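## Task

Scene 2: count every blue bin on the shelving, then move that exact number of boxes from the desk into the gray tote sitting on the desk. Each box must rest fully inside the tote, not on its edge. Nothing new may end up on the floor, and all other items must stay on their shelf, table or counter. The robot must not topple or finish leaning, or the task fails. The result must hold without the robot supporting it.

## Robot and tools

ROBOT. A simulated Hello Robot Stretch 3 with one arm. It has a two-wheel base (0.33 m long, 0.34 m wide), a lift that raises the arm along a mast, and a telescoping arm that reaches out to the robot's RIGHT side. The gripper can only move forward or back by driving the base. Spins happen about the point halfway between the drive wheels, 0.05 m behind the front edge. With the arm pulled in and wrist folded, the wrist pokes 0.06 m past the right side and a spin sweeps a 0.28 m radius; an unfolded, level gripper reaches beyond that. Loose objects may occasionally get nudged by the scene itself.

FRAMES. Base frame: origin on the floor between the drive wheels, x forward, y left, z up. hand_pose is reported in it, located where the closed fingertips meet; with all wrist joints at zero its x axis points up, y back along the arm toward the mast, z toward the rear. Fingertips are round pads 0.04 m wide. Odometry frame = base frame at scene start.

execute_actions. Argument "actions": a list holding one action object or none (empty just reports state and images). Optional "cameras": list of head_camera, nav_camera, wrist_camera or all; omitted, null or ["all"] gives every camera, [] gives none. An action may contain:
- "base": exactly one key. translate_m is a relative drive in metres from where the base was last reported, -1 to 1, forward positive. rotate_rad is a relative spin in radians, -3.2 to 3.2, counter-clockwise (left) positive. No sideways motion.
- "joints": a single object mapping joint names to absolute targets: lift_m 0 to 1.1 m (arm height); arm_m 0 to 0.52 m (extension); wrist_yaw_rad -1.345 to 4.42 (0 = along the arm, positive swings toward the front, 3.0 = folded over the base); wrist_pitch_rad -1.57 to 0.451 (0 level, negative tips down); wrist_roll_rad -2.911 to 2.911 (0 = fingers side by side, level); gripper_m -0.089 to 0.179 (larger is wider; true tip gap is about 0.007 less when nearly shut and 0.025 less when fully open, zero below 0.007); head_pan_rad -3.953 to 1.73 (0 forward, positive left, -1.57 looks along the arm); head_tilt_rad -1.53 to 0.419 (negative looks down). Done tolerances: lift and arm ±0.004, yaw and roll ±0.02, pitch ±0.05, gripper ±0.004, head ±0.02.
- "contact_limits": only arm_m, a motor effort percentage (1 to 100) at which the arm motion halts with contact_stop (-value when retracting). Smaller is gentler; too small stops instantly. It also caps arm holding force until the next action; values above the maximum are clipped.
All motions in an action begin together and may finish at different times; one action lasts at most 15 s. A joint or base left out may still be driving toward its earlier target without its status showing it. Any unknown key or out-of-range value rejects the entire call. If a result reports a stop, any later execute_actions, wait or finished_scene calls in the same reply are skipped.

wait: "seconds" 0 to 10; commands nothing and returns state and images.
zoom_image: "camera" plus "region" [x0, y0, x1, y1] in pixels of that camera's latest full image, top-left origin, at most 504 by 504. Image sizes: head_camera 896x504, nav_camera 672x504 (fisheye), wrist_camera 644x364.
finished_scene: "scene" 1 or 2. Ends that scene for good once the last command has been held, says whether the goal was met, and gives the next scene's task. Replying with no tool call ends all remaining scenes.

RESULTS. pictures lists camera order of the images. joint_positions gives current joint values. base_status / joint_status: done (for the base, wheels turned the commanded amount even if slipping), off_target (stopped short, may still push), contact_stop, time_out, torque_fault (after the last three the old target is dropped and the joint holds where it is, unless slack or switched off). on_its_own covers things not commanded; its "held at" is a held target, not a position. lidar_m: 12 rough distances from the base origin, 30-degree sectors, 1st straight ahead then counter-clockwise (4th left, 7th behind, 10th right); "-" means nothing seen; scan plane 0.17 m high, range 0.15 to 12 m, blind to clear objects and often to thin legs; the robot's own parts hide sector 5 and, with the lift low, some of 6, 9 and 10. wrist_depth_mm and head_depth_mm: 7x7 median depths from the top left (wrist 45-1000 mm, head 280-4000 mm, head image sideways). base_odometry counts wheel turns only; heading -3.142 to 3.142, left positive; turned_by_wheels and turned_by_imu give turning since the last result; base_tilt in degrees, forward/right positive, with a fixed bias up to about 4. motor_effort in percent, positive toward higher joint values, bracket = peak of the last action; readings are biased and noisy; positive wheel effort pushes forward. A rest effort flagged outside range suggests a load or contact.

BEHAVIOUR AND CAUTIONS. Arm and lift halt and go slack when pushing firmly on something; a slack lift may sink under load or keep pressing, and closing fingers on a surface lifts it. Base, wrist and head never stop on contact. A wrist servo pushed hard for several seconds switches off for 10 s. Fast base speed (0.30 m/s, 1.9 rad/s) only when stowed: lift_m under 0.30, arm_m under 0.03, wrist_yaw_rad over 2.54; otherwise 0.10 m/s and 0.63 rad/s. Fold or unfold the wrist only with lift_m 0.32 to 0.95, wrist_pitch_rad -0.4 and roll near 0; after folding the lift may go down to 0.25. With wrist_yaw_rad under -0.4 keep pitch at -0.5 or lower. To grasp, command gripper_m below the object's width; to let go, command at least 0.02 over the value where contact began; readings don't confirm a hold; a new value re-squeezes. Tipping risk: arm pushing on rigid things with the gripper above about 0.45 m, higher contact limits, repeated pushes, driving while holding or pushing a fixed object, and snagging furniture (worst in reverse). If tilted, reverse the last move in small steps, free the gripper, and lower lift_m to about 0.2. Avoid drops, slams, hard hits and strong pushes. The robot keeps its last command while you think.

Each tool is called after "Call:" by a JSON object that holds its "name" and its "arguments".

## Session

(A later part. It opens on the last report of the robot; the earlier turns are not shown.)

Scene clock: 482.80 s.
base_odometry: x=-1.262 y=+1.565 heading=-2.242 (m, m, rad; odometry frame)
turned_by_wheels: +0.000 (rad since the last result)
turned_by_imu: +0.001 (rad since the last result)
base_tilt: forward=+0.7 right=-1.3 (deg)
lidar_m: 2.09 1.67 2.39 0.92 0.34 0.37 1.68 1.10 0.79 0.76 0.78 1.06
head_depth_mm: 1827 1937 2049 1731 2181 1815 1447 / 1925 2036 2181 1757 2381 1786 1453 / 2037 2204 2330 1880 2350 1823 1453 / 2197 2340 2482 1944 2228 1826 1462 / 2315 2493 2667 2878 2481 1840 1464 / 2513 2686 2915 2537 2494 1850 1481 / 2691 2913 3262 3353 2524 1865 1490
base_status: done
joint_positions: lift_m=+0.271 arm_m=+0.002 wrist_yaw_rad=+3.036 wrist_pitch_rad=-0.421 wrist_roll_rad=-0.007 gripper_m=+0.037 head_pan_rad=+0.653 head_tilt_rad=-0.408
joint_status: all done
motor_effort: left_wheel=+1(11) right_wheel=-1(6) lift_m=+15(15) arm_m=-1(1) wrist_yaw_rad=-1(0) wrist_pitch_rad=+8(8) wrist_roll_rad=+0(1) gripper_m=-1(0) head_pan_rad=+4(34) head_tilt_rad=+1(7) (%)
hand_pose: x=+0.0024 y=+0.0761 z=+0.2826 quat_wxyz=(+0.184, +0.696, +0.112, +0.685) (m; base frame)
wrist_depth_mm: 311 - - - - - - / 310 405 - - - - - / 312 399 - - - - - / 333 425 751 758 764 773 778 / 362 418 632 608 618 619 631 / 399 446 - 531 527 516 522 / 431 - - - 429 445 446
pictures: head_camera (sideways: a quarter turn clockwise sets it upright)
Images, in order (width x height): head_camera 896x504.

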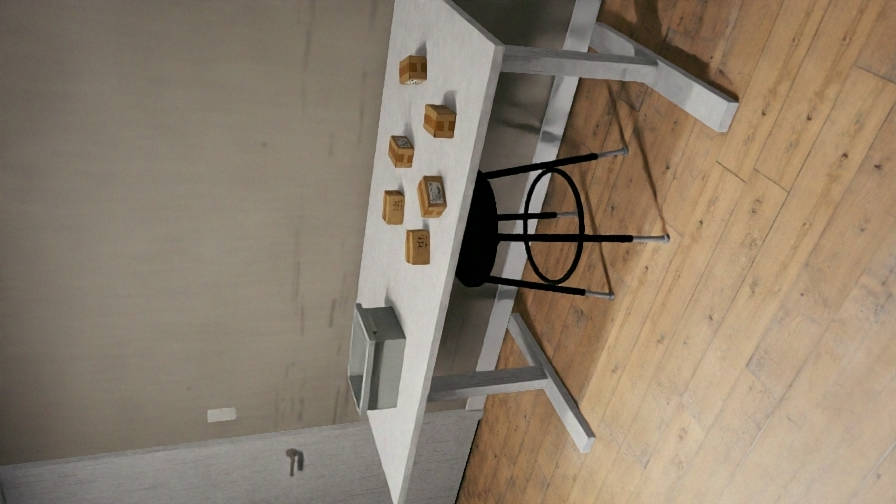

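Call:
{"name": "execute_actions", "arguments": {"actions": [{"base": {"rotate_rad": 0.817}, "joints": {"head_pan_rad": -0.4, "head_tilt_rad": -0.55}}], "cameras": []}}

Call:
{"name": "execute_actions", "arguments": {"actions": [{"base": {"translate_m": 0.91}, "joints": {"head_pan_rad": -0.5, "head_tilt_rad": -0.62}}], "cameras": ["head_camera", "nav_camera"]}}

Scene clock: 508.53 s.
base_odometry: x=-1.262 y=+1.565 heading=-1.425 (m, m, rad; odometry frame)
turned_by_wheels: +0.817 (rad since the last result)
turned_by_imu: +0.801 (rad since the last result)
base_tilt: forward=+0.8 right=-1.3 (deg)
lidar_m: 2.40 3.62 0.42 0.34 0.54 1.51 0.88 0.76 0.76 0.88 1.54 1.71
head_depth_mm: 1727 1857 2005 2237 1982 1587 1308 / 1779 1925 2100 2317 2009 1595 1316 / 1861 1977 2034 2366 2011 1595 1323 / 1907 2071 1902 2491 2017 1594 1325 / 1981 2147 1890 2495 2018 1609 1320 / 2045 2260 1910 2396 2029 1611 1328 / 2126 2354 1939 2790 2052 1626 1336
base_status: done
joint_positions: lift_m=+0.271 arm_m=+0.002 wrist_yaw_rad=+3.036 wrist_pitch_rad=-0.421 wrist_roll_rad=-0.007 gripper_m=+0.037 head_pan_rad=-0.393 head_tilt_rad=-0.543
joint_status: all done
motor_effort: left_wheel=-2(9) right_wheel=+2(10) lift_m=+15(15) arm_m=-1(1) wrist_yaw_rad=+0(1) wrist_pitch_rad=+8(8) wrist_roll_rad=+1(1) gripper_m=+0(1) head_pan_rad=-4(47) head_tilt_rad=-3(13) (%)
hand_pose: x=+0.0024 y=+0.0761 z=+0.2826 quat_wxyz=(+0.184, +0.696, +0.112, +0.685) (m; base frame)
wrist_depth_mm: - - 438 376 468 799 - / - - 472 400 522 960 - / 966 966 522 438 595 988 - / 742 744 569 490 692 786 787 / 603 606 604 533 613 617 624 / 501 508 - 530 539 517 524 / 448 - - - 427 447 446
pictures: none
No camera images: the call's "cameras" was empty. Leave "cameras" out to get every camera's image.

Scene clock: 513.27 s.
base_odometry: x=-1.130 y=+0.664 heading=-1.425 (m, m, rad; odometry frame)
turned_by_wheels: +0.000 (rad since the last result)
turned_by_imu: +0.002 (rad since the last result)
base_tilt: forward=+0.7 right=-1.3 (deg)
lidar_m: 1.03 2.90 1.69 0.99 0.85 0.85 1.62 1.41 1.41 1.63 1.00 0.80
head_depth_mm: 1174 1292 1382 1058 838 1419 1251 / 1203 1322 1409 1054 870 1494 1259 / 1226 1356 1429 1061 908 1509 1267 / 1268 1384 1480 1061 913 1476 1274 / 1296 1436 1510 990 1078 1510 1279 / 1329 1477 1558 1084 1694 1516 1273 / 1372 1514 1571 1088 1768 1527 1270
base_status: done
joint_positions: lift_m=+0.271 arm_m=+0.002 wrist_yaw_rad=+3.036 wrist_pitch_rad=-0.421 wrist_roll_rad=-0.007 gripper_m=+0.037 head_pan_rad=-0.493 head_tilt_rad=-0.613
joint_status: all done
motor_effort: left_wheel=-2(7) right_wheel=+2(10) lift_m=+15(15) arm_m=+0(1) wrist_yaw_rad=+1(0) wrist_pitch_rad=+8(8) wrist_roll_rad=+1(1) gripper_m=+0(1) head_pan_rad=-4(15) head_tilt_rad=-3(11) (%)
hand_pose: x=+0.0024 y=+0.0761 z=+0.2826 quat_wxyz=(+0.184, +0.696, +0.112, +0.685) (m; base frame)
wrist_depth_mm: 662 - 975 - - - - / 689 772 - - - - - / 722 825 - - - - - / 714 737 762 755 768 779 783 / 603 603 631 620 627 625 620 / 505 510 - 533 524 519 513 / 445 - - - 429 442 448
pictures: head_camera (sideways: a quarter turn clockwise sets it upright), nav_camera (sideways: a quarter turn counterclockwise sets it upright)
Images, in order (width x height): head_camera 896x504, nav_camera 672x504.

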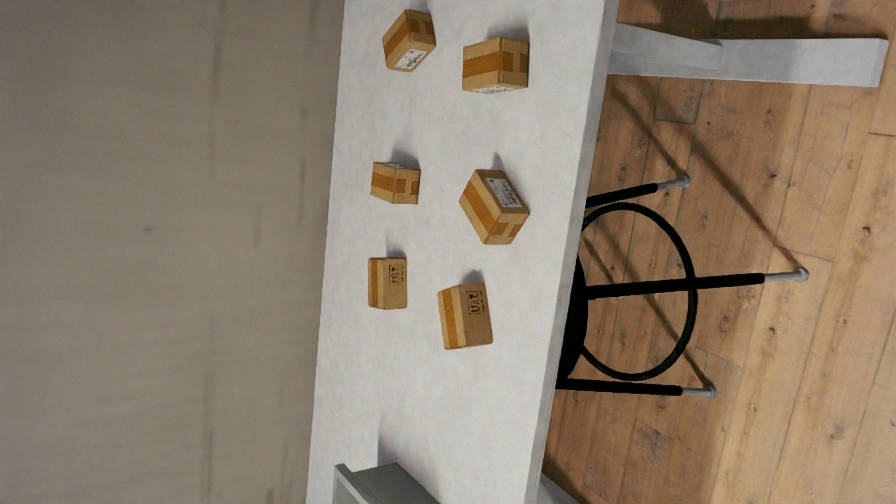

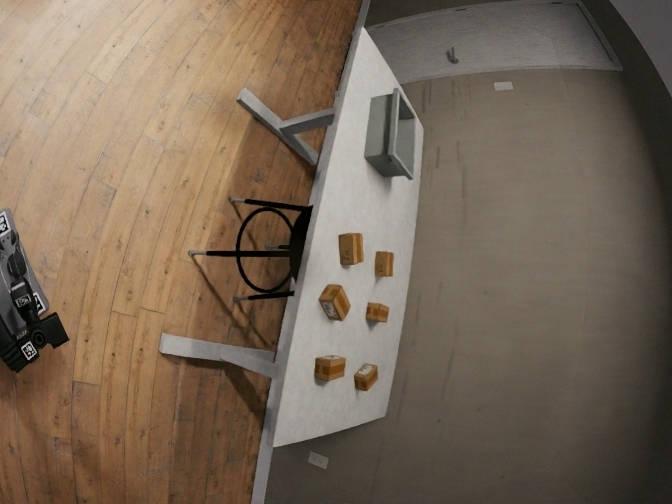

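Call:
{"name": "execute_actions", "arguments": {"actions": [{"base": {"translate_m": 0.615}, "joints": {"lift_m": 0.92, "head_pan_rad": -1.3, "head_tilt_rad": -0.9}}], "cameras": ["head_camera", "nav_camera"]}}

Scene clock: 533.07 s.
base_odometry: x=-1.041 y=+0.056 heading=-1.425 (m, m, rad; odometry frame)
turned_by_wheels: +0.000 (rad since the last result)
turned_by_imu: -0.001 (rad since the last result)
base_tilt: forward=+0.7 right=-1.3 (deg)
lidar_m: 0.86 2.05 2.47 1.48 1.28 1.28 1.50 1.85 1.85 0.78 0.35 0.45
head_depth_mm: 1271 1516 901 726 - - 1133 / 1186 1347 904 738 - - - / 1115 1145 878 769 - 1240 - / 1040 1125 906 752 668 978 1128 / 984 1083 910 756 612 561 1114 / 935 1038 913 756 618 561 1110 / 883 994 914 738 644 562 515
base_status: done
joint_positions: lift_m=+0.919 arm_m=+0.002 wrist_yaw_rad=+3.036 wrist_pitch_rad=-0.420 wrist_roll_rad=-0.007 gripper_m=+0.037 head_pan_rad=-1.293 head_tilt_rad=-0.889
joint_status: all done
motor_effort: left_wheel=-2(9) right_wheel=+2(9) lift_m=+38(38) arm_m=-1(1) wrist_yaw_rad=+0(0) wrist_pitch_rad=+8(8) wrist_roll_rad=+0(1) gripper_m=+0(0) head_pan_rad=-4(45) head_tilt_rad=-4(19) (%)
hand_pose: x=+0.0024 y=+0.0761 z=+0.9316 quat_wxyz=(+0.184, +0.696, +0.112, +0.686) (m; base frame)
wrist_depth_mm: 986 - - - - - - / - - - - - - - / - - - - - - - / - - - - - - - / - - - - - - - / - - - - - - - / - - - - - - -
pictures: head_camera (sideways: a quarter turn clockwise sets it upright), nav_camera (sideways: a quarter turn counterclockwise sets it upright)
Images, in order (width x height): head_camera 896x504, nav_camera 672x504.

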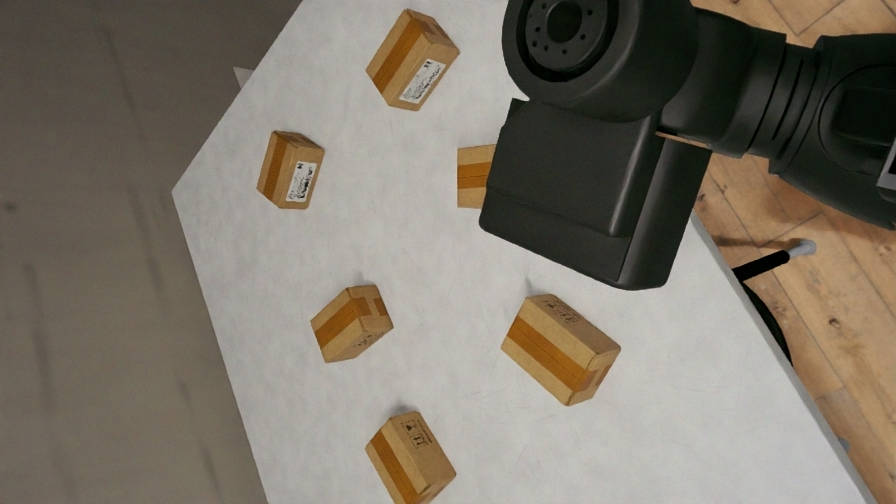

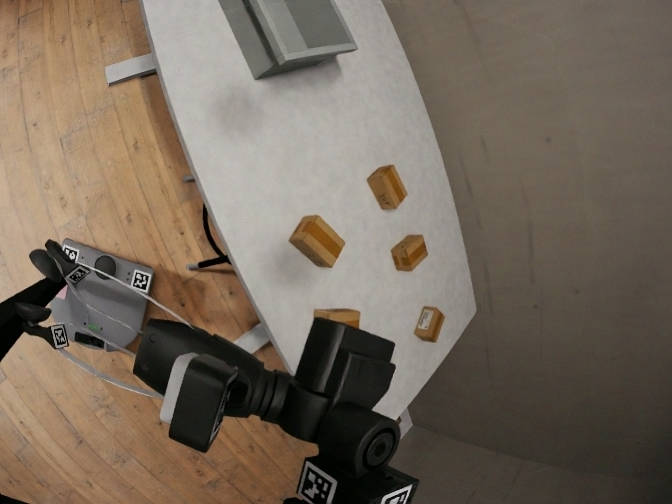

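Call:
{"name": "zoom_image", "arguments": {"camera": "head_camera", "region": [350, 0, 510, 220]}}

Call:
{"name": "zoom_image", "arguments": {"camera": "head_camera", "region": [350, 280, 640, 504]}}

Region (350, 0, 510, 220) of head_camera's 896x504 image, scaled by 2.291, with more detail than that image has; it fills the left 367 columns of this view, and the rest is white.

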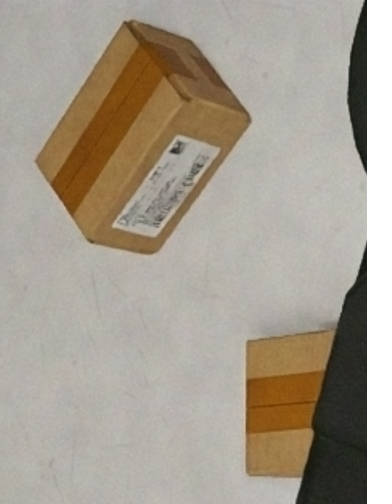

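Region (350, 280, 640, 504) of head_camera's 896x504 image, scaled by 1.738, with more detail than that image has; it fills the top 389 rows of this view, and the rest is white.

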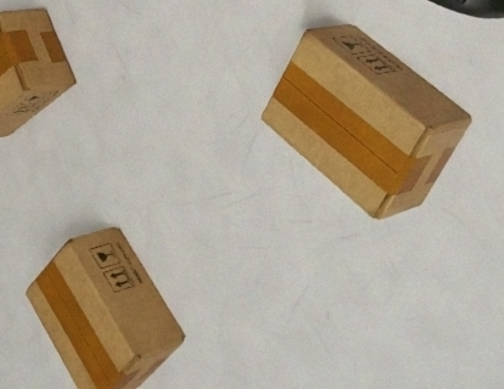

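Call:
{"name": "execute_actions", "arguments": {"actions": [{"base": {"rotate_rad": -0.048}, "joints": {"lift_m": 1.0, "arm_m": 0.463, "wrist_yaw_rad": 1.6, "wrist_pitch_rad": -1.57, "wrist_roll_rad": 0.62, "gripper_m": 0.118, "head_pan_rad": -0.1, "head_tilt_rad": -0.9}}], "cameras": ["head_camera", "wrist_camera"]}}

Scene clock: 632.83 s.
base_odometry: x=-1.041 y=+0.056 heading=-1.473 (m, m, rad; odometry frame)
turned_by_wheels: -0.048 (rad since the last result)
turned_by_imu: -0.050 (rad since the last result)
base_tilt: forward=+0.8 right=-1.1 (deg)
lidar_m: 0.86 1.89 2.47 1.52 1.29 1.28 1.46 1.85 1.85 0.78 0.35 0.45
head_depth_mm: 900 1016 904 748 637 557 518 / 959 1059 907 749 639 557 1100 / 1017 1102 775 714 642 569 1134 / 1090 1149 809 680 642 1215 1137 / 1165 1157 832 702 642 1262 1148 / 1255 1379 780 734 673 1288 1139 / 1359 1582 919 756 1418 1291 1142
base_status: done
joint_positions: lift_m=+0.999 arm_m=+0.463 wrist_yaw_rad=+1.602 wrist_pitch_rad=-1.555 wrist_roll_rad=+0.616 gripper_m=+0.118 head_pan_rad=-0.107 head_tilt_rad=-0.889
joint_status: all done
joint sent to its limit — the command would take wrist_pitch_rad past its lower limit, so that joint was sent only as far as its limit.
motor_effort: left_wheel=+2(4) right_wheel=-2(3) lift_m=+38(39) arm_m=+3(0) wrist_yaw_rad=-1(2) wrist_pitch_rad=-3(7) wrist_roll_rad=+3(5) gripper_m=+0(82) head_pan_rad=+3(46) head_tilt_rad=-4(4) (%)
hand_pose: x=-0.0417 y=-0.6085 z=+0.8816 quat_wxyz=(+0.676, +0.678, -0.209, -0.199) (m; base frame)
wrist_depth_mm: 314 310 308 306 302 300 300 / 319 316 315 311 308 306 306 / 322 322 319 318 312 313 312 / 329 285 326 272 321 317 - / 285 294 331 278 325 323 - / 343 342 337 337 332 328 - / - - 344 341 339 339 -
pictures: head_camera (sideways: a quarter turn clockwise sets it upright), wrist_camera
Images, in order (width x height): head_camera 896x504, wrist_camera 644x364.

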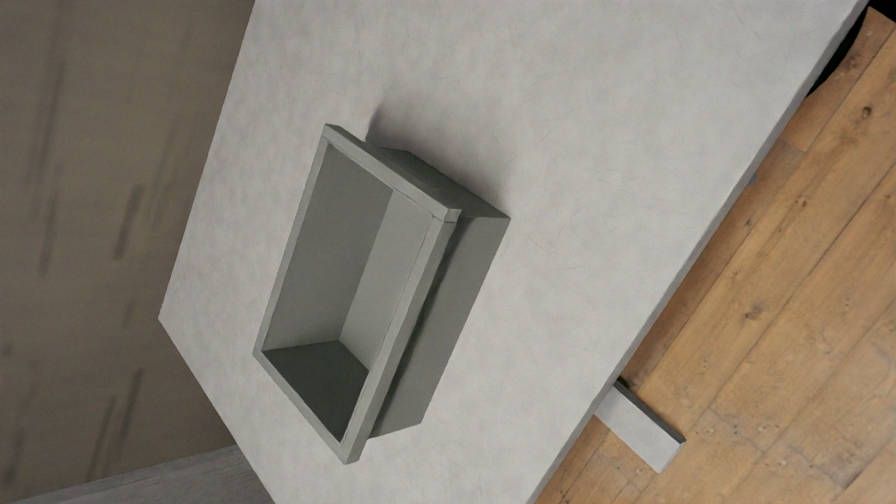

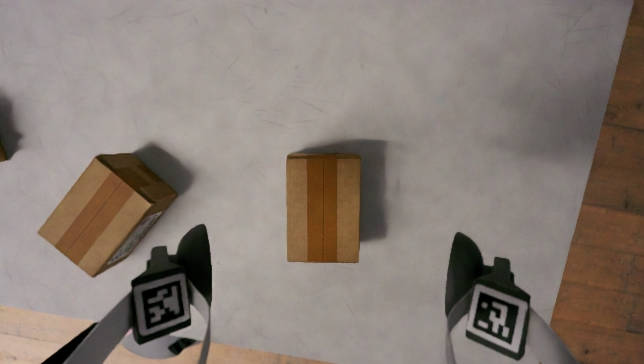

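Call:
{"name": "zoom_image", "arguments": {"camera": "wrist_camera", "region": [260, 135, 400, 285]}}

Call:
{"name": "zoom_image", "arguments": {"camera": "head_camera", "region": [230, 110, 530, 480]}}

Region (260, 135, 400, 285) of wrist_camera's 644x364 image, scaled by 3.360; it fills the left 470 columns of this view, and the rest is white.

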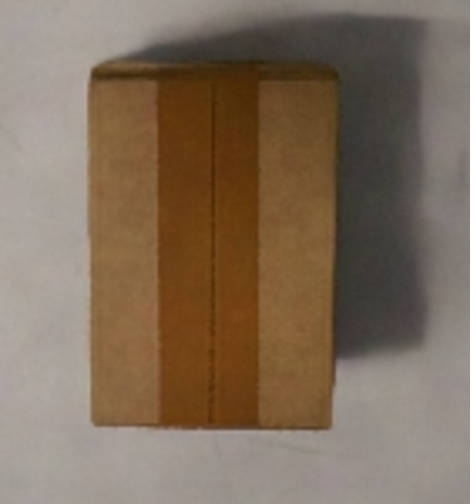

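Region (230, 110, 530, 480) of head_camera's 896x504 image, scaled by 1.362, with more detail than that image has; it fills the left 409 columns of this view, and the rest is white.

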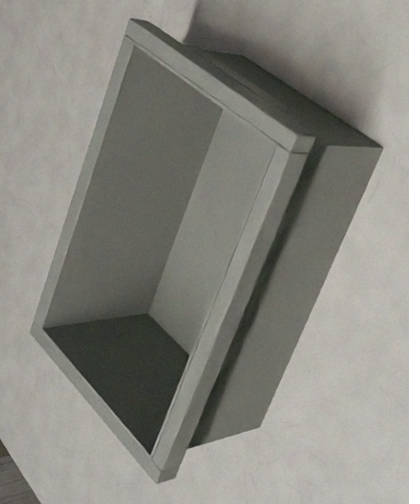

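Call:
{"name": "execute_actions", "arguments": {"actions": [{"joints": {"lift_m": 0.870, "arm_m": 0.458, "wrist_roll_rad": 0.587, "head_pan_rad": -1.62, "head_tilt_rad": -0.8}}], "cameras": ["wrist_camera"]}}

Scene clock: 690.17 s.
base_odometry: x=-1.041 y=+0.056 heading=-1.473 (m, m, rad; odometry frame)
turned_by_wheels: +0.000 (rad since the last result)
turned_by_imu: -0.001 (rad since the last result)
base_tilt: forward=+0.7 right=-1.3 (deg)
lidar_m: 0.86 1.90 2.48 1.52 1.29 1.28 1.46 1.85 1.84 0.78 0.35 0.45
head_depth_mm: 1693 1886 2078 - - 1297 1143 / 1782 1987 - 795 1523 1325 1157 / 1638 1896 2106 820 718 1293 1168 / 1438 - - 760 684 1262 1166 / 1275 1409 1000 827 639 586 1141 / 1148 1269 1037 828 671 585 532 / 1044 1149 1045 827 691 564 513
base_status: not commanded
joint_positions: lift_m=+0.871 arm_m=+0.458 wrist_yaw_rad=+1.602 wrist_pitch_rad=-1.556 wrist_roll_rad=+0.592 gripper_m=+0.118 head_pan_rad=-1.613 head_tilt_rad=-0.804
joint_status: all done
motor_effort: left_wheel=+2(2) right_wheel=-1(1) lift_m=+15(33) arm_m=-3(0) wrist_yaw_rad=-1(2) wrist_pitch_rad=-3(3) wrist_roll_rad=-3(3) gripper_m=+1(1) head_pan_rad=-3(48) head_tilt_rad=+0(6) (%)
hand_pose: x=-0.0417 y=-0.6042 z=+0.7527 quat_wxyz=(+0.678, +0.681, -0.201, -0.191) (m; base frame)
wrist_depth_mm: 187 186 184 184 182 180 179 / 191 189 188 187 185 184 182 / 195 193 191 190 188 186 186 / 197 196 194 144 190 190 188 / 192 200 197 146 194 193 192 / 205 204 201 148 198 196 196 / 209 208 206 151 202 202 198
pictures: wrist_camera
Images, in order (width x height): wrist_camera 644x364.

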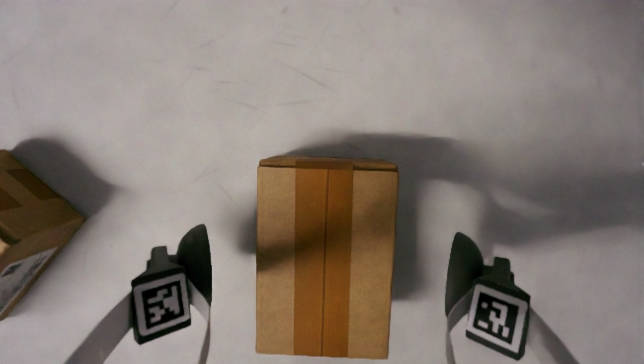

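Call:
{"name": "execute_actions", "arguments": {"actions": [{"joints": {"gripper_m": 0.02}}], "cameras": ["wrist_camera"]}}

Scene clock: 696.37 s.
base_odometry: x=-1.041 y=+0.056 heading=-1.473 (m, m, rad; odometry frame)
turned_by_wheels: +0.000 (rad since the last result)
turned_by_imu: -0.001 (rad since the last result)
base_tilt: forward=+0.7 right=-1.3 (deg)
lidar_m: 0.86 1.89 2.48 1.52 1.29 1.28 1.46 1.85 1.85 0.78 0.35 0.45
head_depth_mm: 1679 1861 2074 - - 1299 1139 / 1792 1987 - 796 1521 1331 1164 / 1631 1891 2103 821 715 1299 1161 / 1431 - - 764 682 1255 1166 / 1269 1413 1003 823 637 586 1148 / 1146 1265 1040 824 670 587 531 / 1046 1135 1051 829 686 565 513
base_status: not commanded
joint_positions: lift_m=+0.871 arm_m=+0.458 wrist_yaw_rad=+1.602 wrist_pitch_rad=-1.556 wrist_roll_rad=+0.592 gripper_m=+0.021 head_pan_rad=-1.613 head_tilt_rad=-0.804
joint_status: all done
motor_effort: left_wheel=+2(2) right_wheel=-1(2) lift_m=+15(15) arm_m=-2(4) wrist_yaw_rad=-2(1) wrist_pitch_rad=-3(3) wrist_roll_rad=-3(3) gripper_m=-15(91) head_pan_rad=-4(5) head_tilt_rad=+1(1) (%)
hand_pose: x=-0.0417 y=-0.6042 z=+0.7527 quat_wxyz=(+0.678, +0.681, -0.201, -0.191) (m; base frame)
wrist_depth_mm: 187 186 185 183 182 180 179 / 191 189 187 186 184 184 182 / 193 192 192 189 189 187 185 / 197 196 195 140 191 190 188 / 191 200 198 142 193 194 192 / 205 203 147 145 144 198 196 / 209 208 206 147 202 201 199
pictures: wrist_camera
Images, in order (width x height): wrist_camera 644x364.

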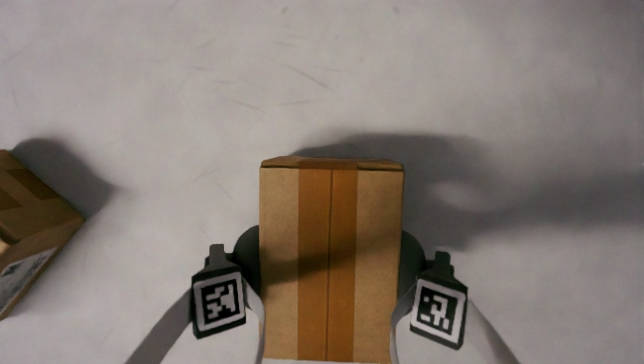

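Call:
{"name": "execute_actions", "arguments": {"actions": [{"base": {"rotate_rad": 1.63}, "joints": {"lift_m": 1.008, "arm_m": 0.468, "wrist_roll_rad": 0.698}}], "cameras": ["wrist_camera", "head_camera"]}}

Scene clock: 710.10 s.
base_odometry: x=-1.041 y=+0.056 heading=+0.157 (m, m, rad; odometry frame)
turned_by_wheels: +1.630 (rad since the last result)
turned_by_imu: +1.604 (rad since the last result)
base_tilt: forward=+0.7 right=-1.2 (deg)
lidar_m: 1.47 1.28 1.29 1.50 1.85 1.84 0.78 0.35 0.45 0.86 2.08 2.48
head_depth_mm: - 1076 1021 795 679 580 508 / - 1122 1028 734 679 582 537 / 1105 1204 1031 794 664 583 1134 / - - 678 732 685 610 1163 / 1312 1524 1039 759 682 1317 1166 / 1408 1635 1042 826 721 1313 1179 / 1546 1851 2154 831 1509 1341 1167
base_status: done
joint_positions: lift_m=+1.007 arm_m=+0.468 wrist_yaw_rad=+1.602 wrist_pitch_rad=-1.557 wrist_roll_rad=+0.693 gripper_m=+0.021 head_pan_rad=-1.613 head_tilt_rad=-0.803
joint_status: all done
motor_effort: left_wheel=-1(7) right_wheel=+2(9) lift_m=+39(41) arm_m=+3(8) wrist_yaw_rad=-2(2) wrist_pitch_rad=-2(2) wrist_roll_rad=+4(5) gripper_m=-15(16) head_pan_rad=-4(4) head_tilt_rad=+1(1) (%)
hand_pose: x=-0.0421 y=-0.6135 z=+0.8896 quat_wxyz=(+0.667, +0.670, -0.234, -0.225) (m; base frame)
wrist_depth_mm: - 318 314 313 312 308 306 / - 322 206 214 201 210 313 / - 329 269 323 318 226 318 / - 335 216 141 268 241 323 / - 342 218 142 258 237 329 / - 351 147 144 144 336 334 / - 358 243 148 254 342 343
pictures: head_camera (sideways: a quarter turn clockwise sets it upright), wrist_camera
Images, in order (width x height): head_camera 896x504, wrist_camera 644x364.

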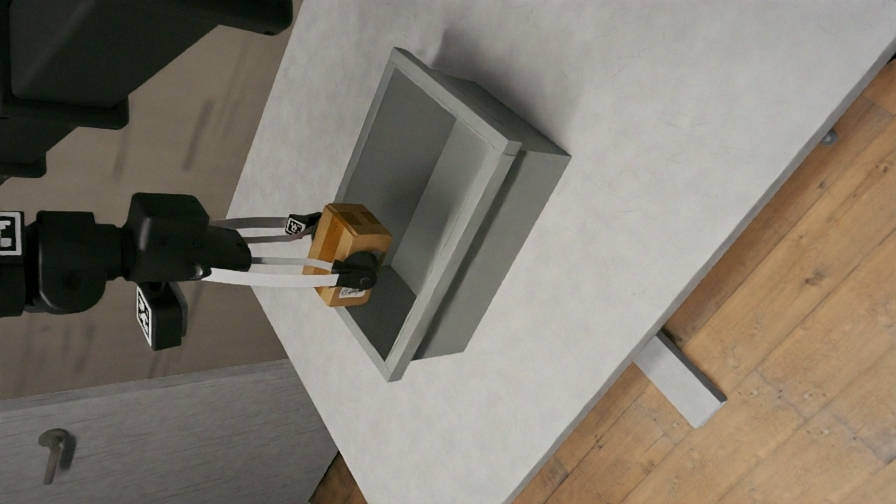

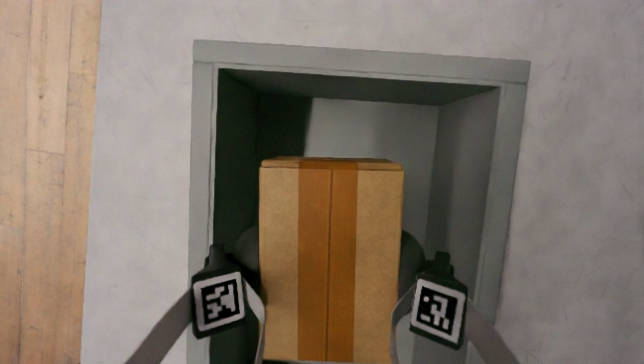

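Call:
{"name": "execute_actions", "arguments": {"actions": [{"base": {"rotate_rad": -0.011}, "joints": {"lift_m": 0.873, "arm_m": 0.477, "wrist_roll_rad": 0.724}}], "cameras": ["wrist_camera"]}}

Scene clock: 728.07 s.
base_odometry: x=-1.041 y=+0.056 heading=+0.146 (m, m, rad; odometry frame)
turned_by_wheels: -0.011 (rad since the last result)
turned_by_imu: -0.012 (rad since the last result)
base_tilt: forward=+0.8 right=-1.3 (deg)
lidar_m: 1.47 1.28 1.28 1.49 1.85 1.84 0.78 0.35 0.45 0.86 2.04 2.48
head_depth_mm: 933 1032 1062 - - 569 506 / 1004 1095 - 749 664 582 536 / 1074 1241 992 793 664 582 1140 / 1167 - - 706 682 608 1167 / 1279 1468 1002 760 686 1284 1169 / 1382 1600 1044 803 719 1315 1177 / 1524 1825 2121 833 1504 1345 1176
base_status: done
joint_positions: lift_m=+0.874 arm_m=+0.477 wrist_yaw_rad=+1.602 wrist_pitch_rad=-1.557 wrist_roll_rad=+0.719 gripper_m=+0.021 head_pan_rad=-1.613 head_tilt_rad=-0.803
joint_status: all done
motor_effort: left_wheel=-1(5) right_wheel=+1(5) lift_m=+16(35) arm_m=+3(3) wrist_yaw_rad=-2(2) wrist_pitch_rad=-2(2) wrist_roll_rad=+4(4) gripper_m=-16(16) head_pan_rad=-4(5) head_tilt_rad=+1(1) (%)
hand_pose: x=-0.0421 y=-0.6225 z=+0.7557 quat_wxyz=(+0.664, +0.667, -0.243, -0.234) (m; base frame)
wrist_depth_mm: 108 120 117 114 111 108 99 / 109 146 187 186 184 155 108 / 110 148 191 190 187 165 108 / 111 149 194 140 190 163 107 / 111 150 197 142 193 161 106 / 112 152 146 145 144 159 105 / 113 142 206 147 203 147 105
pictures: wrist_camera
Images, in order (width x height): wrist_camera 644x364.

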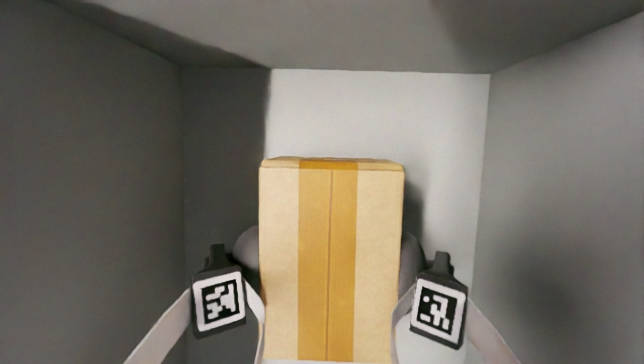

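Call:
{"name": "execute_actions", "arguments": {"actions": [{"joints": {"gripper_m": 0.092}}], "cameras": ["wrist_camera"]}}

Call:
{"name": "execute_actions", "arguments": {"actions": [{"joints": {"lift_m": 1.0}}], "cameras": ["wrist_camera"]}}

Scene clock: 750.60 s.
base_odometry: x=-1.041 y=+0.056 heading=+0.146 (m, m, rad; odometry frame)
turned_by_wheels: +0.000 (rad since the last result)
turned_by_imu: -0.001 (rad since the last result)
base_tilt: forward=+0.7 right=-1.3 (deg)
lidar_m: 1.48 1.28 1.28 1.49 1.85 1.85 0.78 0.35 0.45 0.86 2.04 2.48
head_depth_mm: 930 1031 1061 - - 569 506 / 996 1098 - 753 664 581 536 / 1078 1245 998 791 666 583 1144 / 1173 - - 708 684 608 1163 / 1272 1466 1000 759 682 1278 1163 / 1383 1596 1040 803 721 1315 1163 / 1531 1831 2106 831 1493 1340 1170
base_status: not commanded
joint_positions: lift_m=+0.874 arm_m=+0.477 wrist_yaw_rad=+1.602 wrist_pitch_rad=-1.557 wrist_roll_rad=+0.719 gripper_m=+0.092 head_pan_rad=-1.613 head_tilt_rad=-0.803
joint_status: all done
motor_effort: left_wheel=-1(1) right_wheel=+1(1) lift_m=+16(16) arm_m=+3(3) wrist_yaw_rad=-1(2) wrist_pitch_rad=-2(2) wrist_roll_rad=+4(4) gripper_m=+0(80) head_pan_rad=-5(4) head_tilt_rad=+1(1) (%)
hand_pose: x=-0.0421 y=-0.6225 z=+0.7557 quat_wxyz=(+0.664, +0.667, -0.243, -0.234) (m; base frame)
wrist_depth_mm: 108 120 117 114 111 108 99 / 109 146 188 186 185 155 108 / 110 147 191 190 188 165 108 / 111 149 195 143 190 163 107 / 111 150 197 146 194 162 106 / 112 142 201 148 173 149 106 / 113 148 206 152 202 143 104
pictures: wrist_camera
Images, in order (width x height): wrist_camera 644x364.

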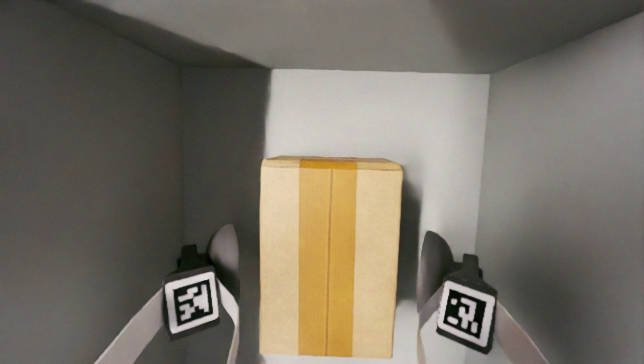

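Scene clock: 752.60 s.
base_odometry: x=-1.041 y=+0.056 heading=+0.146 (m, m, rad; odometry frame)
turned_by_wheels: +0.000 (rad since the last result)
turned_by_imu: -0.001 (rad since the last result)
base_tilt: forward=+0.6 right=-1.2 (deg)
lidar_m: 1.48 1.29 1.29 1.49 1.84 1.85 0.78 0.35 0.45 0.86 2.04 2.48
head_depth_mm: - - 990 814 676 582 507 / - 1133 1025 744 679 580 538 / 1095 1206 1035 795 665 583 1141 / - - 832 729 686 609 1175 / 1296 1499 1037 759 686 1290 1164 / 1380 1606 1041 807 719 1318 1169 / 1520 1830 2105 829 1494 1339 1172
base_status: not commanded
joint_positions: lift_m=+0.999 arm_m=+0.477 wrist_yaw_rad=+1.602 wrist_pitch_rad=-1.557 wrist_roll_rad=+0.719 gripper_m=+0.092 head_pan_rad=-1.613 head_tilt_rad=-0.803
joint_status: all done
motor_effort: left_wheel=-1(1) right_wheel=+1(2) lift_m=+38(40) arm_m=+2(3) wrist_yaw_rad=-2(2) wrist_pitch_rad=-2(2) wrist_roll_rad=+4(4) gripper_m=+0(0) head_pan_rad=-3(5) head_tilt_rad=+0(1) (%)
hand_pose: x=-0.0421 y=-0.6225 z=+0.8816 quat_wxyz=(+0.664, +0.667, -0.243, -0.234) (m; base frame)
wrist_depth_mm: - 309 305 304 301 301 299 / - 314 216 210 199 196 305 / - 321 281 314 310 308 310 / - 328 286 271 314 316 315 / - 333 325 273 324 320 321 / - 341 331 331 330 330 328 / - 347 337 337 331 333 333
pictures: wrist_camera
Images, in order (width x height): wrist_camera 644x364.

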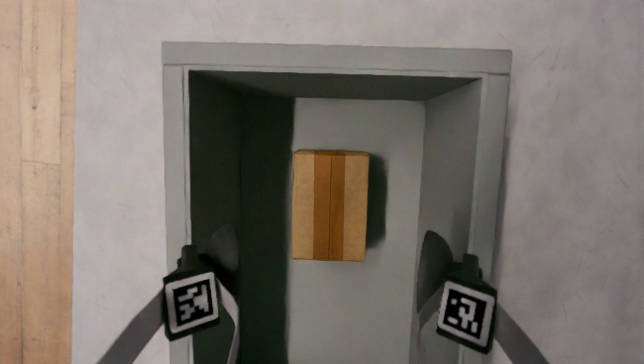

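Call:
{"name": "execute_actions", "arguments": {"actions": [{"base": {"rotate_rad": -1.387}, "joints": {"arm_m": 0.296, "wrist_roll_rad": 1.531, "gripper_m": 0.118}}], "cameras": ["wrist_camera"]}}

Scene clock: 768.67 s.
base_odometry: x=-1.041 y=+0.056 heading=-1.241 (m, m, rad; odometry frame)
turned_by_wheels: -1.387 (rad since the last result)
turned_by_imu: -1.369 (rad since the last result)
base_tilt: forward=+0.8 right=-1.4 (deg)
lidar_m: 0.86 2.48 1.96 1.36 1.29 1.31 1.95 1.84 1.56 0.35 0.71 0.45
head_depth_mm: - - 2099 815 733 1325 1161 / - 1543 1706 821 678 1291 1163 / - 1459 1013 821 666 1254 1166 / - - 926 822 651 596 1162 / 1029 1168 1041 827 686 584 919 / 971 1084 1043 800 685 575 521 / 912 1001 1044 829 689 575 512
base_status: done
joint_positions: lift_m=+0.999 arm_m=+0.296 wrist_yaw_rad=+1.602 wrist_pitch_rad=-1.557 wrist_roll_rad=+1.526 gripper_m=+0.118 head_pan_rad=-1.613 head_tilt_rad=-0.803
joint_status: all done
motor_effort: left_wheel=+2(7) right_wheel=-1(7) lift_m=+38(38) arm_m=-3(5) wrist_yaw_rad=-1(1) wrist_pitch_rad=-2(2) wrist_roll_rad=+4(4) gripper_m=+1(81) head_pan_rad=-4(3) head_tilt_rad=+1(1) (%)
hand_pose: x=-0.0423 y=-0.4421 z=+0.8816 quat_wxyz=(+0.516, +0.521, -0.484, -0.477) (m; base frame)
wrist_depth_mm: 313 311 308 306 302 301 297 / 319 315 314 313 310 306 306 / 323 322 320 318 314 313 310 / 330 328 327 274 322 318 317 / 339 291 332 278 325 324 - / 345 287 338 336 334 - - / 349 351 345 343 - - -
pictures: wrist_camera
Images, in order (width x height): wrist_camera 644x364.

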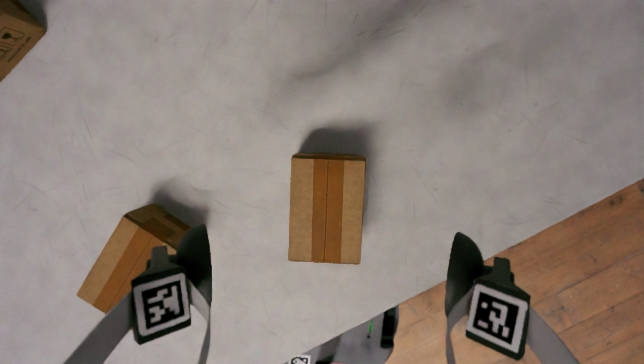

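Call:
{"name": "execute_actions", "arguments": {"actions": [{"base": {"rotate_rad": 0.006}, "joints": {"lift_m": 0.870, "wrist_roll_rad": 1.55}}], "cameras": ["wrist_camera"]}}

Call:
{"name": "execute_actions", "arguments": {"actions": [{"joints": {"gripper_m": 0.02}}], "cameras": ["wrist_camera"]}}

Scene clock: 786.83 s.
base_odometry: x=-1.041 y=+0.056 heading=-1.235 (m, m, rad; odometry frame)
turned_by_wheels: +0.006 (rad since the last result)
turned_by_imu: +0.005 (rad since the last result)
base_tilt: forward=+0.7 right=-1.3 (deg)
lidar_m: 0.86 2.48 1.94 1.36 1.29 1.31 1.95 1.84 1.54 0.35 0.71 0.45
head_depth_mm: 1449 1718 2026 - - 1304 1142 / 1317 1533 - 785 680 1285 1162 / 1215 1356 997 819 664 621 1167 / 1124 1242 - 779 651 583 1164 / 1035 1165 1035 825 685 585 915 / 966 1079 1046 801 687 573 521 / 906 1000 1043 830 687 576 513
base_status: done
joint_positions: lift_m=+0.871 arm_m=+0.296 wrist_yaw_rad=+1.602 wrist_pitch_rad=-1.557 wrist_roll_rad=+1.545 gripper_m=+0.118 head_pan_rad=-1.613 head_tilt_rad=-0.803
joint_status: all done
motor_effort: left_wheel=+2(3) right_wheel=-1(4) lift_m=+15(35) arm_m=-3(4) wrist_yaw_rad=-1(1) wrist_pitch_rad=-2(2) wrist_roll_rad=+4(4) gripper_m=+0(0) head_pan_rad=-4(4) head_tilt_rad=+0(1) (%)
hand_pose: x=-0.0423 y=-0.4421 z=+0.7527 quat_wxyz=(+0.511, +0.517, -0.489, -0.482) (m; base frame)
wrist_depth_mm: 187 187 184 183 182 180 178 / 191 189 188 186 185 184 182 / 194 193 191 190 188 186 186 / 199 197 195 144 191 190 188 / 201 200 199 146 194 194 192 / 184 203 203 149 198 197 197 / 160 210 207 152 203 203 945
pictures: wrist_camera
Images, in order (width x height): wrist_camera 644x364.

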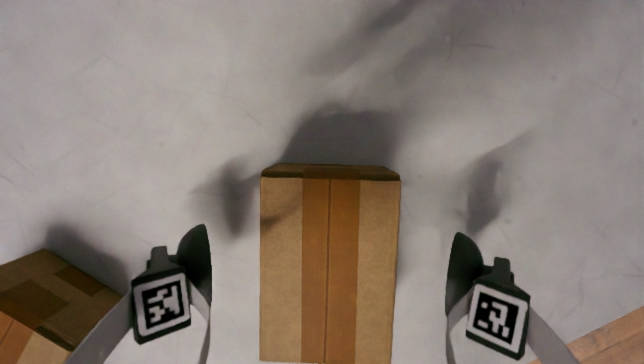

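Scene clock: 788.30 s.
base_odometry: x=-1.041 y=+0.056 heading=-1.235 (m, m, rad; odometry frame)
turned_by_wheels: +0.000 (rad since the last result)
turned_by_imu: +0.000 (rad since the last result)
base_tilt: forward=+0.8 right=-1.2 (deg)
lidar_m: 0.86 2.48 1.95 1.35 1.29 1.31 1.95 1.85 1.54 0.35 0.71 0.45
head_depth_mm: 1445 1719 2007 - - 1306 1135 / 1321 1532 - 784 678 1298 1155 / 1208 1360 996 820 651 621 1171 / 1122 1246 - 792 644 582 1167 / 1035 1170 1044 825 685 585 911 / 969 1075 1041 801 687 575 522 / 912 1000 1044 830 688 577 512
base_status: not commanded
joint_positions: lift_m=+0.871 arm_m=+0.296 wrist_yaw_rad=+1.602 wrist_pitch_rad=-1.557 wrist_roll_rad=+1.545 gripper_m=+0.021 head_pan_rad=-1.613 head_tilt_rad=-0.803
joint_status: all done
motor_effort: left_wheel=+2(2) right_wheel=-1(1) lift_m=+15(15) arm_m=-3(3) wrist_yaw_rad=-1(2) wrist_pitch_rad=-2(2) wrist_roll_rad=+4(4) gripper_m=-14(93) head_pan_rad=-3(4) head_tilt_rad=+1(0) (%)
hand_pose: x=-0.0423 y=-0.4421 z=+0.7527 quat_wxyz=(+0.511, +0.517, -0.489, -0.482) (m; base frame)
wrist_depth_mm: 187 185 185 182 181 180 179 / 191 190 188 186 185 184 182 / 194 193 192 190 189 186 186 / 199 196 195 141 191 191 189 / 201 200 198 142 194 194 193 / 185 204 148 145 144 198 196 / 161 208 207 148 202 202 926
pictures: wrist_camera
Images, in order (width x height): wrist_camera 644x364.

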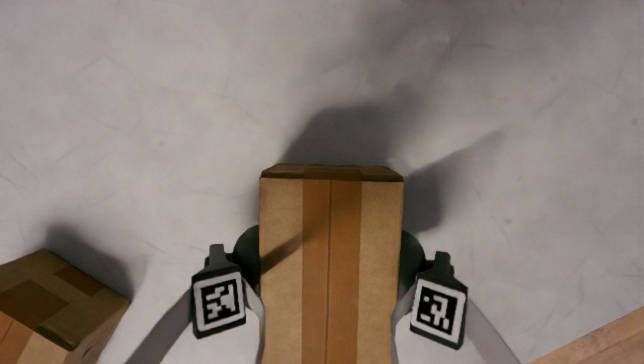

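Call:
{"name": "execute_actions", "arguments": {"actions": [{"joints": {"lift_m": 0.918, "arm_m": 0.335}}], "cameras": []}}

Call:
{"name": "execute_actions", "arguments": {"actions": [{"base": {"rotate_rad": 1.385}, "joints": {"lift_m": 1.008, "arm_m": 0.479, "wrist_roll_rad": 0.718}}], "cameras": ["wrist_camera", "head_camera"]}}

Scene clock: 811.53 s.
base_odometry: x=-1.041 y=+0.056 heading=-1.235 (m, m, rad; odometry frame)
turned_by_wheels: +0.000 (rad since the last result)
turned_by_imu: -0.001 (rad since the last result)
base_tilt: forward=+0.7 right=-1.3 (deg)
lidar_m: 0.86 2.47 1.95 1.35 1.29 1.31 1.95 1.85 1.54 0.35 0.71 0.45
head_depth_mm: 1458 1712 - - 1446 1330 1157 / 1315 - - 821 681 1296 1161 / 1212 - 1032 821 682 620 1163 / 1117 - - 827 667 584 1165 / 1039 1150 1039 826 685 585 916 / 967 1081 1044 799 686 575 520 / 909 1005 1050 831 687 576 513
base_status: not commanded
joint_positions: lift_m=+0.917 arm_m=+0.335 wrist_yaw_rad=+1.602 wrist_pitch_rad=-1.557 wrist_roll_rad=+1.545 gripper_m=+0.021 head_pan_rad=-1.613 head_tilt_rad=-0.803
joint_status: all done
motor_effort: left_wheel=+2(2) right_wheel=-1(1) lift_m=+38(40) arm_m=+2(1) wrist_yaw_rad=-1(0) wrist_pitch_rad=-2(2) wrist_roll_rad=+4(4) gripper_m=-16(16) head_pan_rad=-4(4) head_tilt_rad=+1(0) (%)
hand_pose: x=-0.0423 y=-0.4804 z=+0.7996 quat_wxyz=(+0.511, +0.517, -0.489, -0.482) (m; base frame)
wrist_depth_mm: 233 230 228 227 226 224 223 / 237 234 233 233 230 229 226 / 242 240 238 236 233 233 230 / 244 243 242 141 237 236 236 / 250 248 246 143 242 241 239 / 256 254 147 146 145 245 244 / 208 219 257 148 252 251 -
pictures: none
No camera images: the call's "cameras" was empty. Leave "cameras" out to get every camera's image.

Scene clock: 814.70 s.
base_odometry: x=-1.041 y=+0.056 heading=+0.150 (m, m, rad; odometry frame)
turned_by_wheels: +1.385 (rad since the last result)
turned_by_imu: +1.363 (rad since the last result)
base_tilt: forward=+0.7 right=-1.3 (deg)
lidar_m: 1.47 1.28 1.28 1.49 1.85 1.85 0.78 0.35 0.45 0.86 2.05 2.48
head_depth_mm: - 1081 1023 817 678 580 507 / - 1120 1027 744 680 581 538 / 1094 1210 1028 793 664 582 1144 / - - 685 734 684 610 1157 / 1302 1513 1035 759 684 1289 1170 / 1403 1614 1038 828 722 1321 1168 / 1536 1823 2109 831 1507 1344 1166
base_status: done
joint_positions: lift_m=+1.007 arm_m=+0.479 wrist_yaw_rad=+1.602 wrist_pitch_rad=-1.557 wrist_roll_rad=+0.723 gripper_m=+0.021 head_pan_rad=-1.613 head_tilt_rad=-0.803
joint_status: all done
motor_effort: left_wheel=-1(7) right_wheel=+2(8) lift_m=+38(39) arm_m=+2(4) wrist_yaw_rad=-2(2) wrist_pitch_rad=-2(2) wrist_roll_rad=-3(3) gripper_m=-15(15) head_pan_rad=-3(4) head_tilt_rad=+1(0) (%)
hand_pose: x=-0.0421 y=-0.6245 z=+0.8896 quat_wxyz=(+0.664, +0.667, -0.244, -0.236) (m; base frame)
wrist_depth_mm: - 318 314 314 311 308 307 / - 325 204 203 202 311 313 / - 329 282 322 316 317 319 / - 336 254 141 258 323 320 / - 342 230 143 229 329 330 / - 352 147 146 145 336 336 / - 356 264 148 234 342 340
pictures: head_camera (sideways: a quarter turn clockwise sets it upright), wrist_camera
Images, in order (width x height): head_camera 896x504, wrist_camera 644x364.

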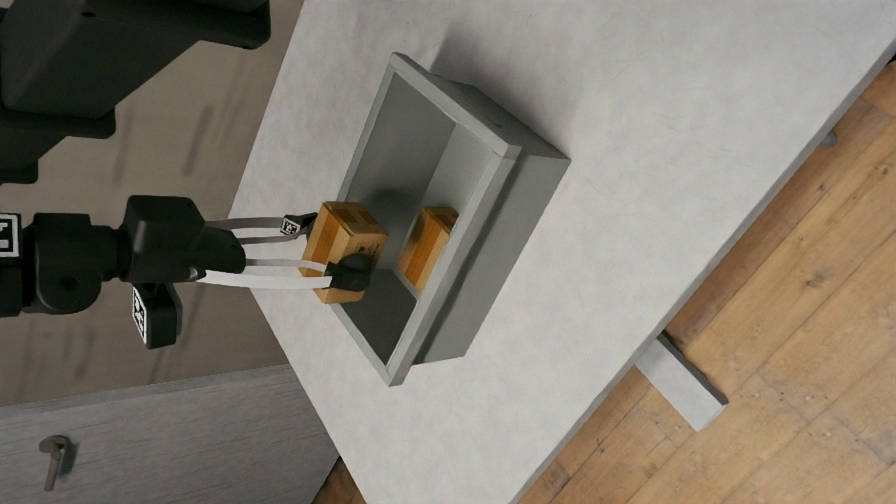

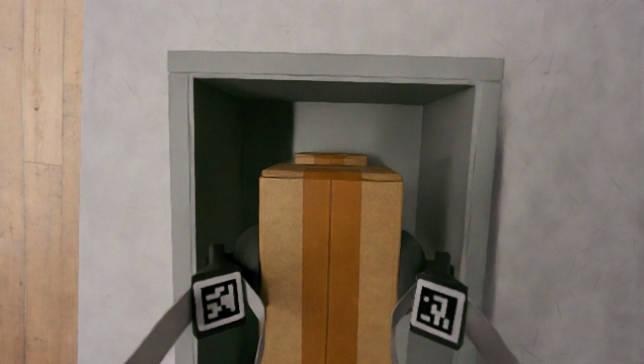

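Aligned above the first box. Setting it down on top and releasing.

Call:
{"name": "execute_actions", "arguments": {"actions": [{"joints": {"lift_m": 0.923}}], "cameras": ["wrist_camera"]}}

Call:
{"name": "execute_actions", "arguments": {"actions": [{"joints": {"gripper_m": 0.092}}], "cameras": ["wrist_camera"]}}

Call:
{"name": "execute_actions", "arguments": {"actions": [{"joints": {"lift_m": 1.0}}], "cameras": ["wrist_camera"]}}

Scene clock: 826.73 s.
base_odometry: x=-1.041 y=+0.056 heading=+0.150 (m, m, rad; odometry frame)
turned_by_wheels: +0.000 (rad since the last result)
turned_by_imu: -0.001 (rad since the last result)
base_tilt: forward=+0.7 right=-1.3 (deg)
lidar_m: 1.47 1.28 1.28 1.50 1.85 1.84 0.78 0.35 0.45 0.86 2.05 2.47
head_depth_mm: 933 1017 - - 663 579 508 / 1005 - 974 744 681 581 538 / 1051 1220 1032 792 666 581 1146 / 1143 - 841 712 683 610 1168 / 1275 1466 1037 756 683 1283 1168 / 1382 1604 1043 828 718 1314 1171 / 1543 1832 2122 832 1503 1342 1176
base_status: not commanded
joint_positions: lift_m=+0.924 arm_m=+0.479 wrist_yaw_rad=+1.602 wrist_pitch_rad=-1.557 wrist_roll_rad=+0.723 gripper_m=+0.021 head_pan_rad=-1.613 head_tilt_rad=-0.803
joint_status: all done
motor_effort: left_wheel=-1(1) right_wheel=+2(2) lift_m=+16(34) arm_m=+3(3) wrist_yaw_rad=-1(1) wrist_pitch_rad=-2(2) wrist_roll_rad=-3(3) gripper_m=-15(16) head_pan_rad=-4(5) head_tilt_rad=+1(1) (%)
hand_pose: x=-0.0421 y=-0.6245 z=+0.8057 quat_wxyz=(+0.664, +0.667, -0.244, -0.236) (m; base frame)
wrist_depth_mm: 122 121 120 119 118 117 117 / 241 147 201 194 186 153 120 / 246 149 240 239 237 164 125 / 250 150 243 141 240 163 125 / 257 151 231 143 229 161 242 / 261 152 148 145 145 159 249 / 267 143 258 148 233 146 253
pictures: wrist_camera
Images, in order (width x height): wrist_camera 644x364.

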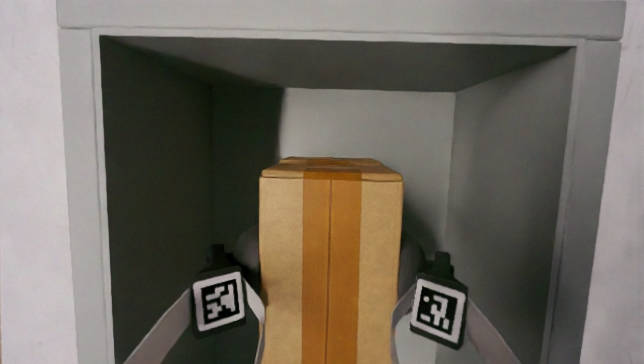

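Scene clock: 827.93 s.
base_odometry: x=-1.041 y=+0.056 heading=+0.150 (m, m, rad; odometry frame)
turned_by_wheels: +0.000 (rad since the last result)
turned_by_imu: +0.000 (rad since the last result)
base_tilt: forward=+0.7 right=-1.2 (deg)
lidar_m: 1.47 1.28 1.28 1.50 1.85 1.85 0.78 0.35 0.45 0.86 2.05 2.47
head_depth_mm: 937 1020 - - 661 581 506 / 1001 - 976 748 679 581 537 / 1045 1215 1031 793 665 583 1141 / 1145 - - 714 683 609 1159 / 1279 1468 1037 758 684 1279 1173 / 1382 1614 1045 825 721 1318 1170 / 1533 1822 2128 832 1503 1340 1168
base_status: not commanded
joint_positions: lift_m=+0.924 arm_m=+0.479 wrist_yaw_rad=+1.602 wrist_pitch_rad=-1.557 wrist_roll_rad=+0.723 gripper_m=+0.092 head_pan_rad=-1.613 head_tilt_rad=-0.803
joint_status: all done
motor_effort: left_wheel=-1(1) right_wheel=+2(2) lift_m=+16(16) arm_m=+2(3) wrist_yaw_rad=-2(1) wrist_pitch_rad=-2(2) wrist_roll_rad=-3(3) gripper_m=+0(82) head_pan_rad=-4(4) head_tilt_rad=-1(1) (%)
hand_pose: x=-0.0421 y=-0.6245 z=+0.8057 quat_wxyz=(+0.664, +0.667, -0.244, -0.236) (m; base frame)
wrist_depth_mm: 122 121 120 119 118 118 117 / 241 147 201 194 186 153 120 / 246 149 239 239 237 164 126 / 250 149 244 144 239 163 125 / 255 151 239 146 229 161 242 / 261 143 254 148 199 148 248 / 266 148 257 151 248 143 254
pictures: wrist_camera
Images, in order (width x height): wrist_camera 644x364.

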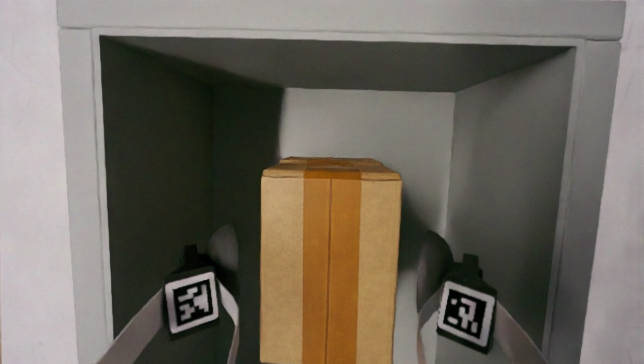

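Scene clock: 829.47 s.
base_odometry: x=-1.041 y=+0.056 heading=+0.150 (m, m, rad; odometry frame)
turned_by_wheels: +0.000 (rad since the last result)
turned_by_imu: +0.000 (rad since the last result)
base_tilt: forward=+0.7 right=-1.2 (deg)
lidar_m: 1.48 1.28 1.28 1.49 1.84 1.85 0.78 0.35 0.45 0.86 2.05 2.48
head_depth_mm: - - 991 818 679 581 509 / - 1119 1032 747 679 582 536 / 1101 1212 1030 794 667 582 1151 / - - 826 719 682 609 1168 / 1297 1496 1035 758 687 1289 1163 / 1389 1626 1041 828 722 1309 1169 / 1526 1821 2133 829 1506 1341 1173
base_status: not commanded
joint_positions: lift_m=+0.999 arm_m=+0.479 wrist_yaw_rad=+1.602 wrist_pitch_rad=-1.557 wrist_roll_rad=+0.723 gripper_m=+0.092 head_pan_rad=-1.613 head_tilt_rad=-0.803
joint_status: all done
motor_effort: left_wheel=-1(1) right_wheel=+2(2) lift_m=+38(38) arm_m=+3(3) wrist_yaw_rad=-1(2) wrist_pitch_rad=-2(2) wrist_roll_rad=-3(3) gripper_m=+0(0) head_pan_rad=-4(4) head_tilt_rad=+1(1) (%)
hand_pose: x=-0.0421 y=-0.6245 z=+0.8816 quat_wxyz=(+0.664, +0.667, -0.244, -0.236) (m; base frame)
wrist_depth_mm: - 309 307 305 305 303 301 / - 316 201 195 193 195 305 / - 319 283 314 309 308 312 / - 329 288 221 297 315 316 / - 335 325 223 320 321 321 / - 340 332 228 330 327 326 / - 347 336 339 335 335 335
pictures: wrist_camera
Images, in order (width x height): wrist_camera 644x364.

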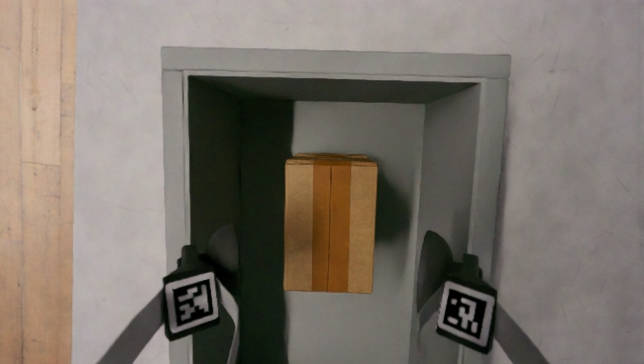

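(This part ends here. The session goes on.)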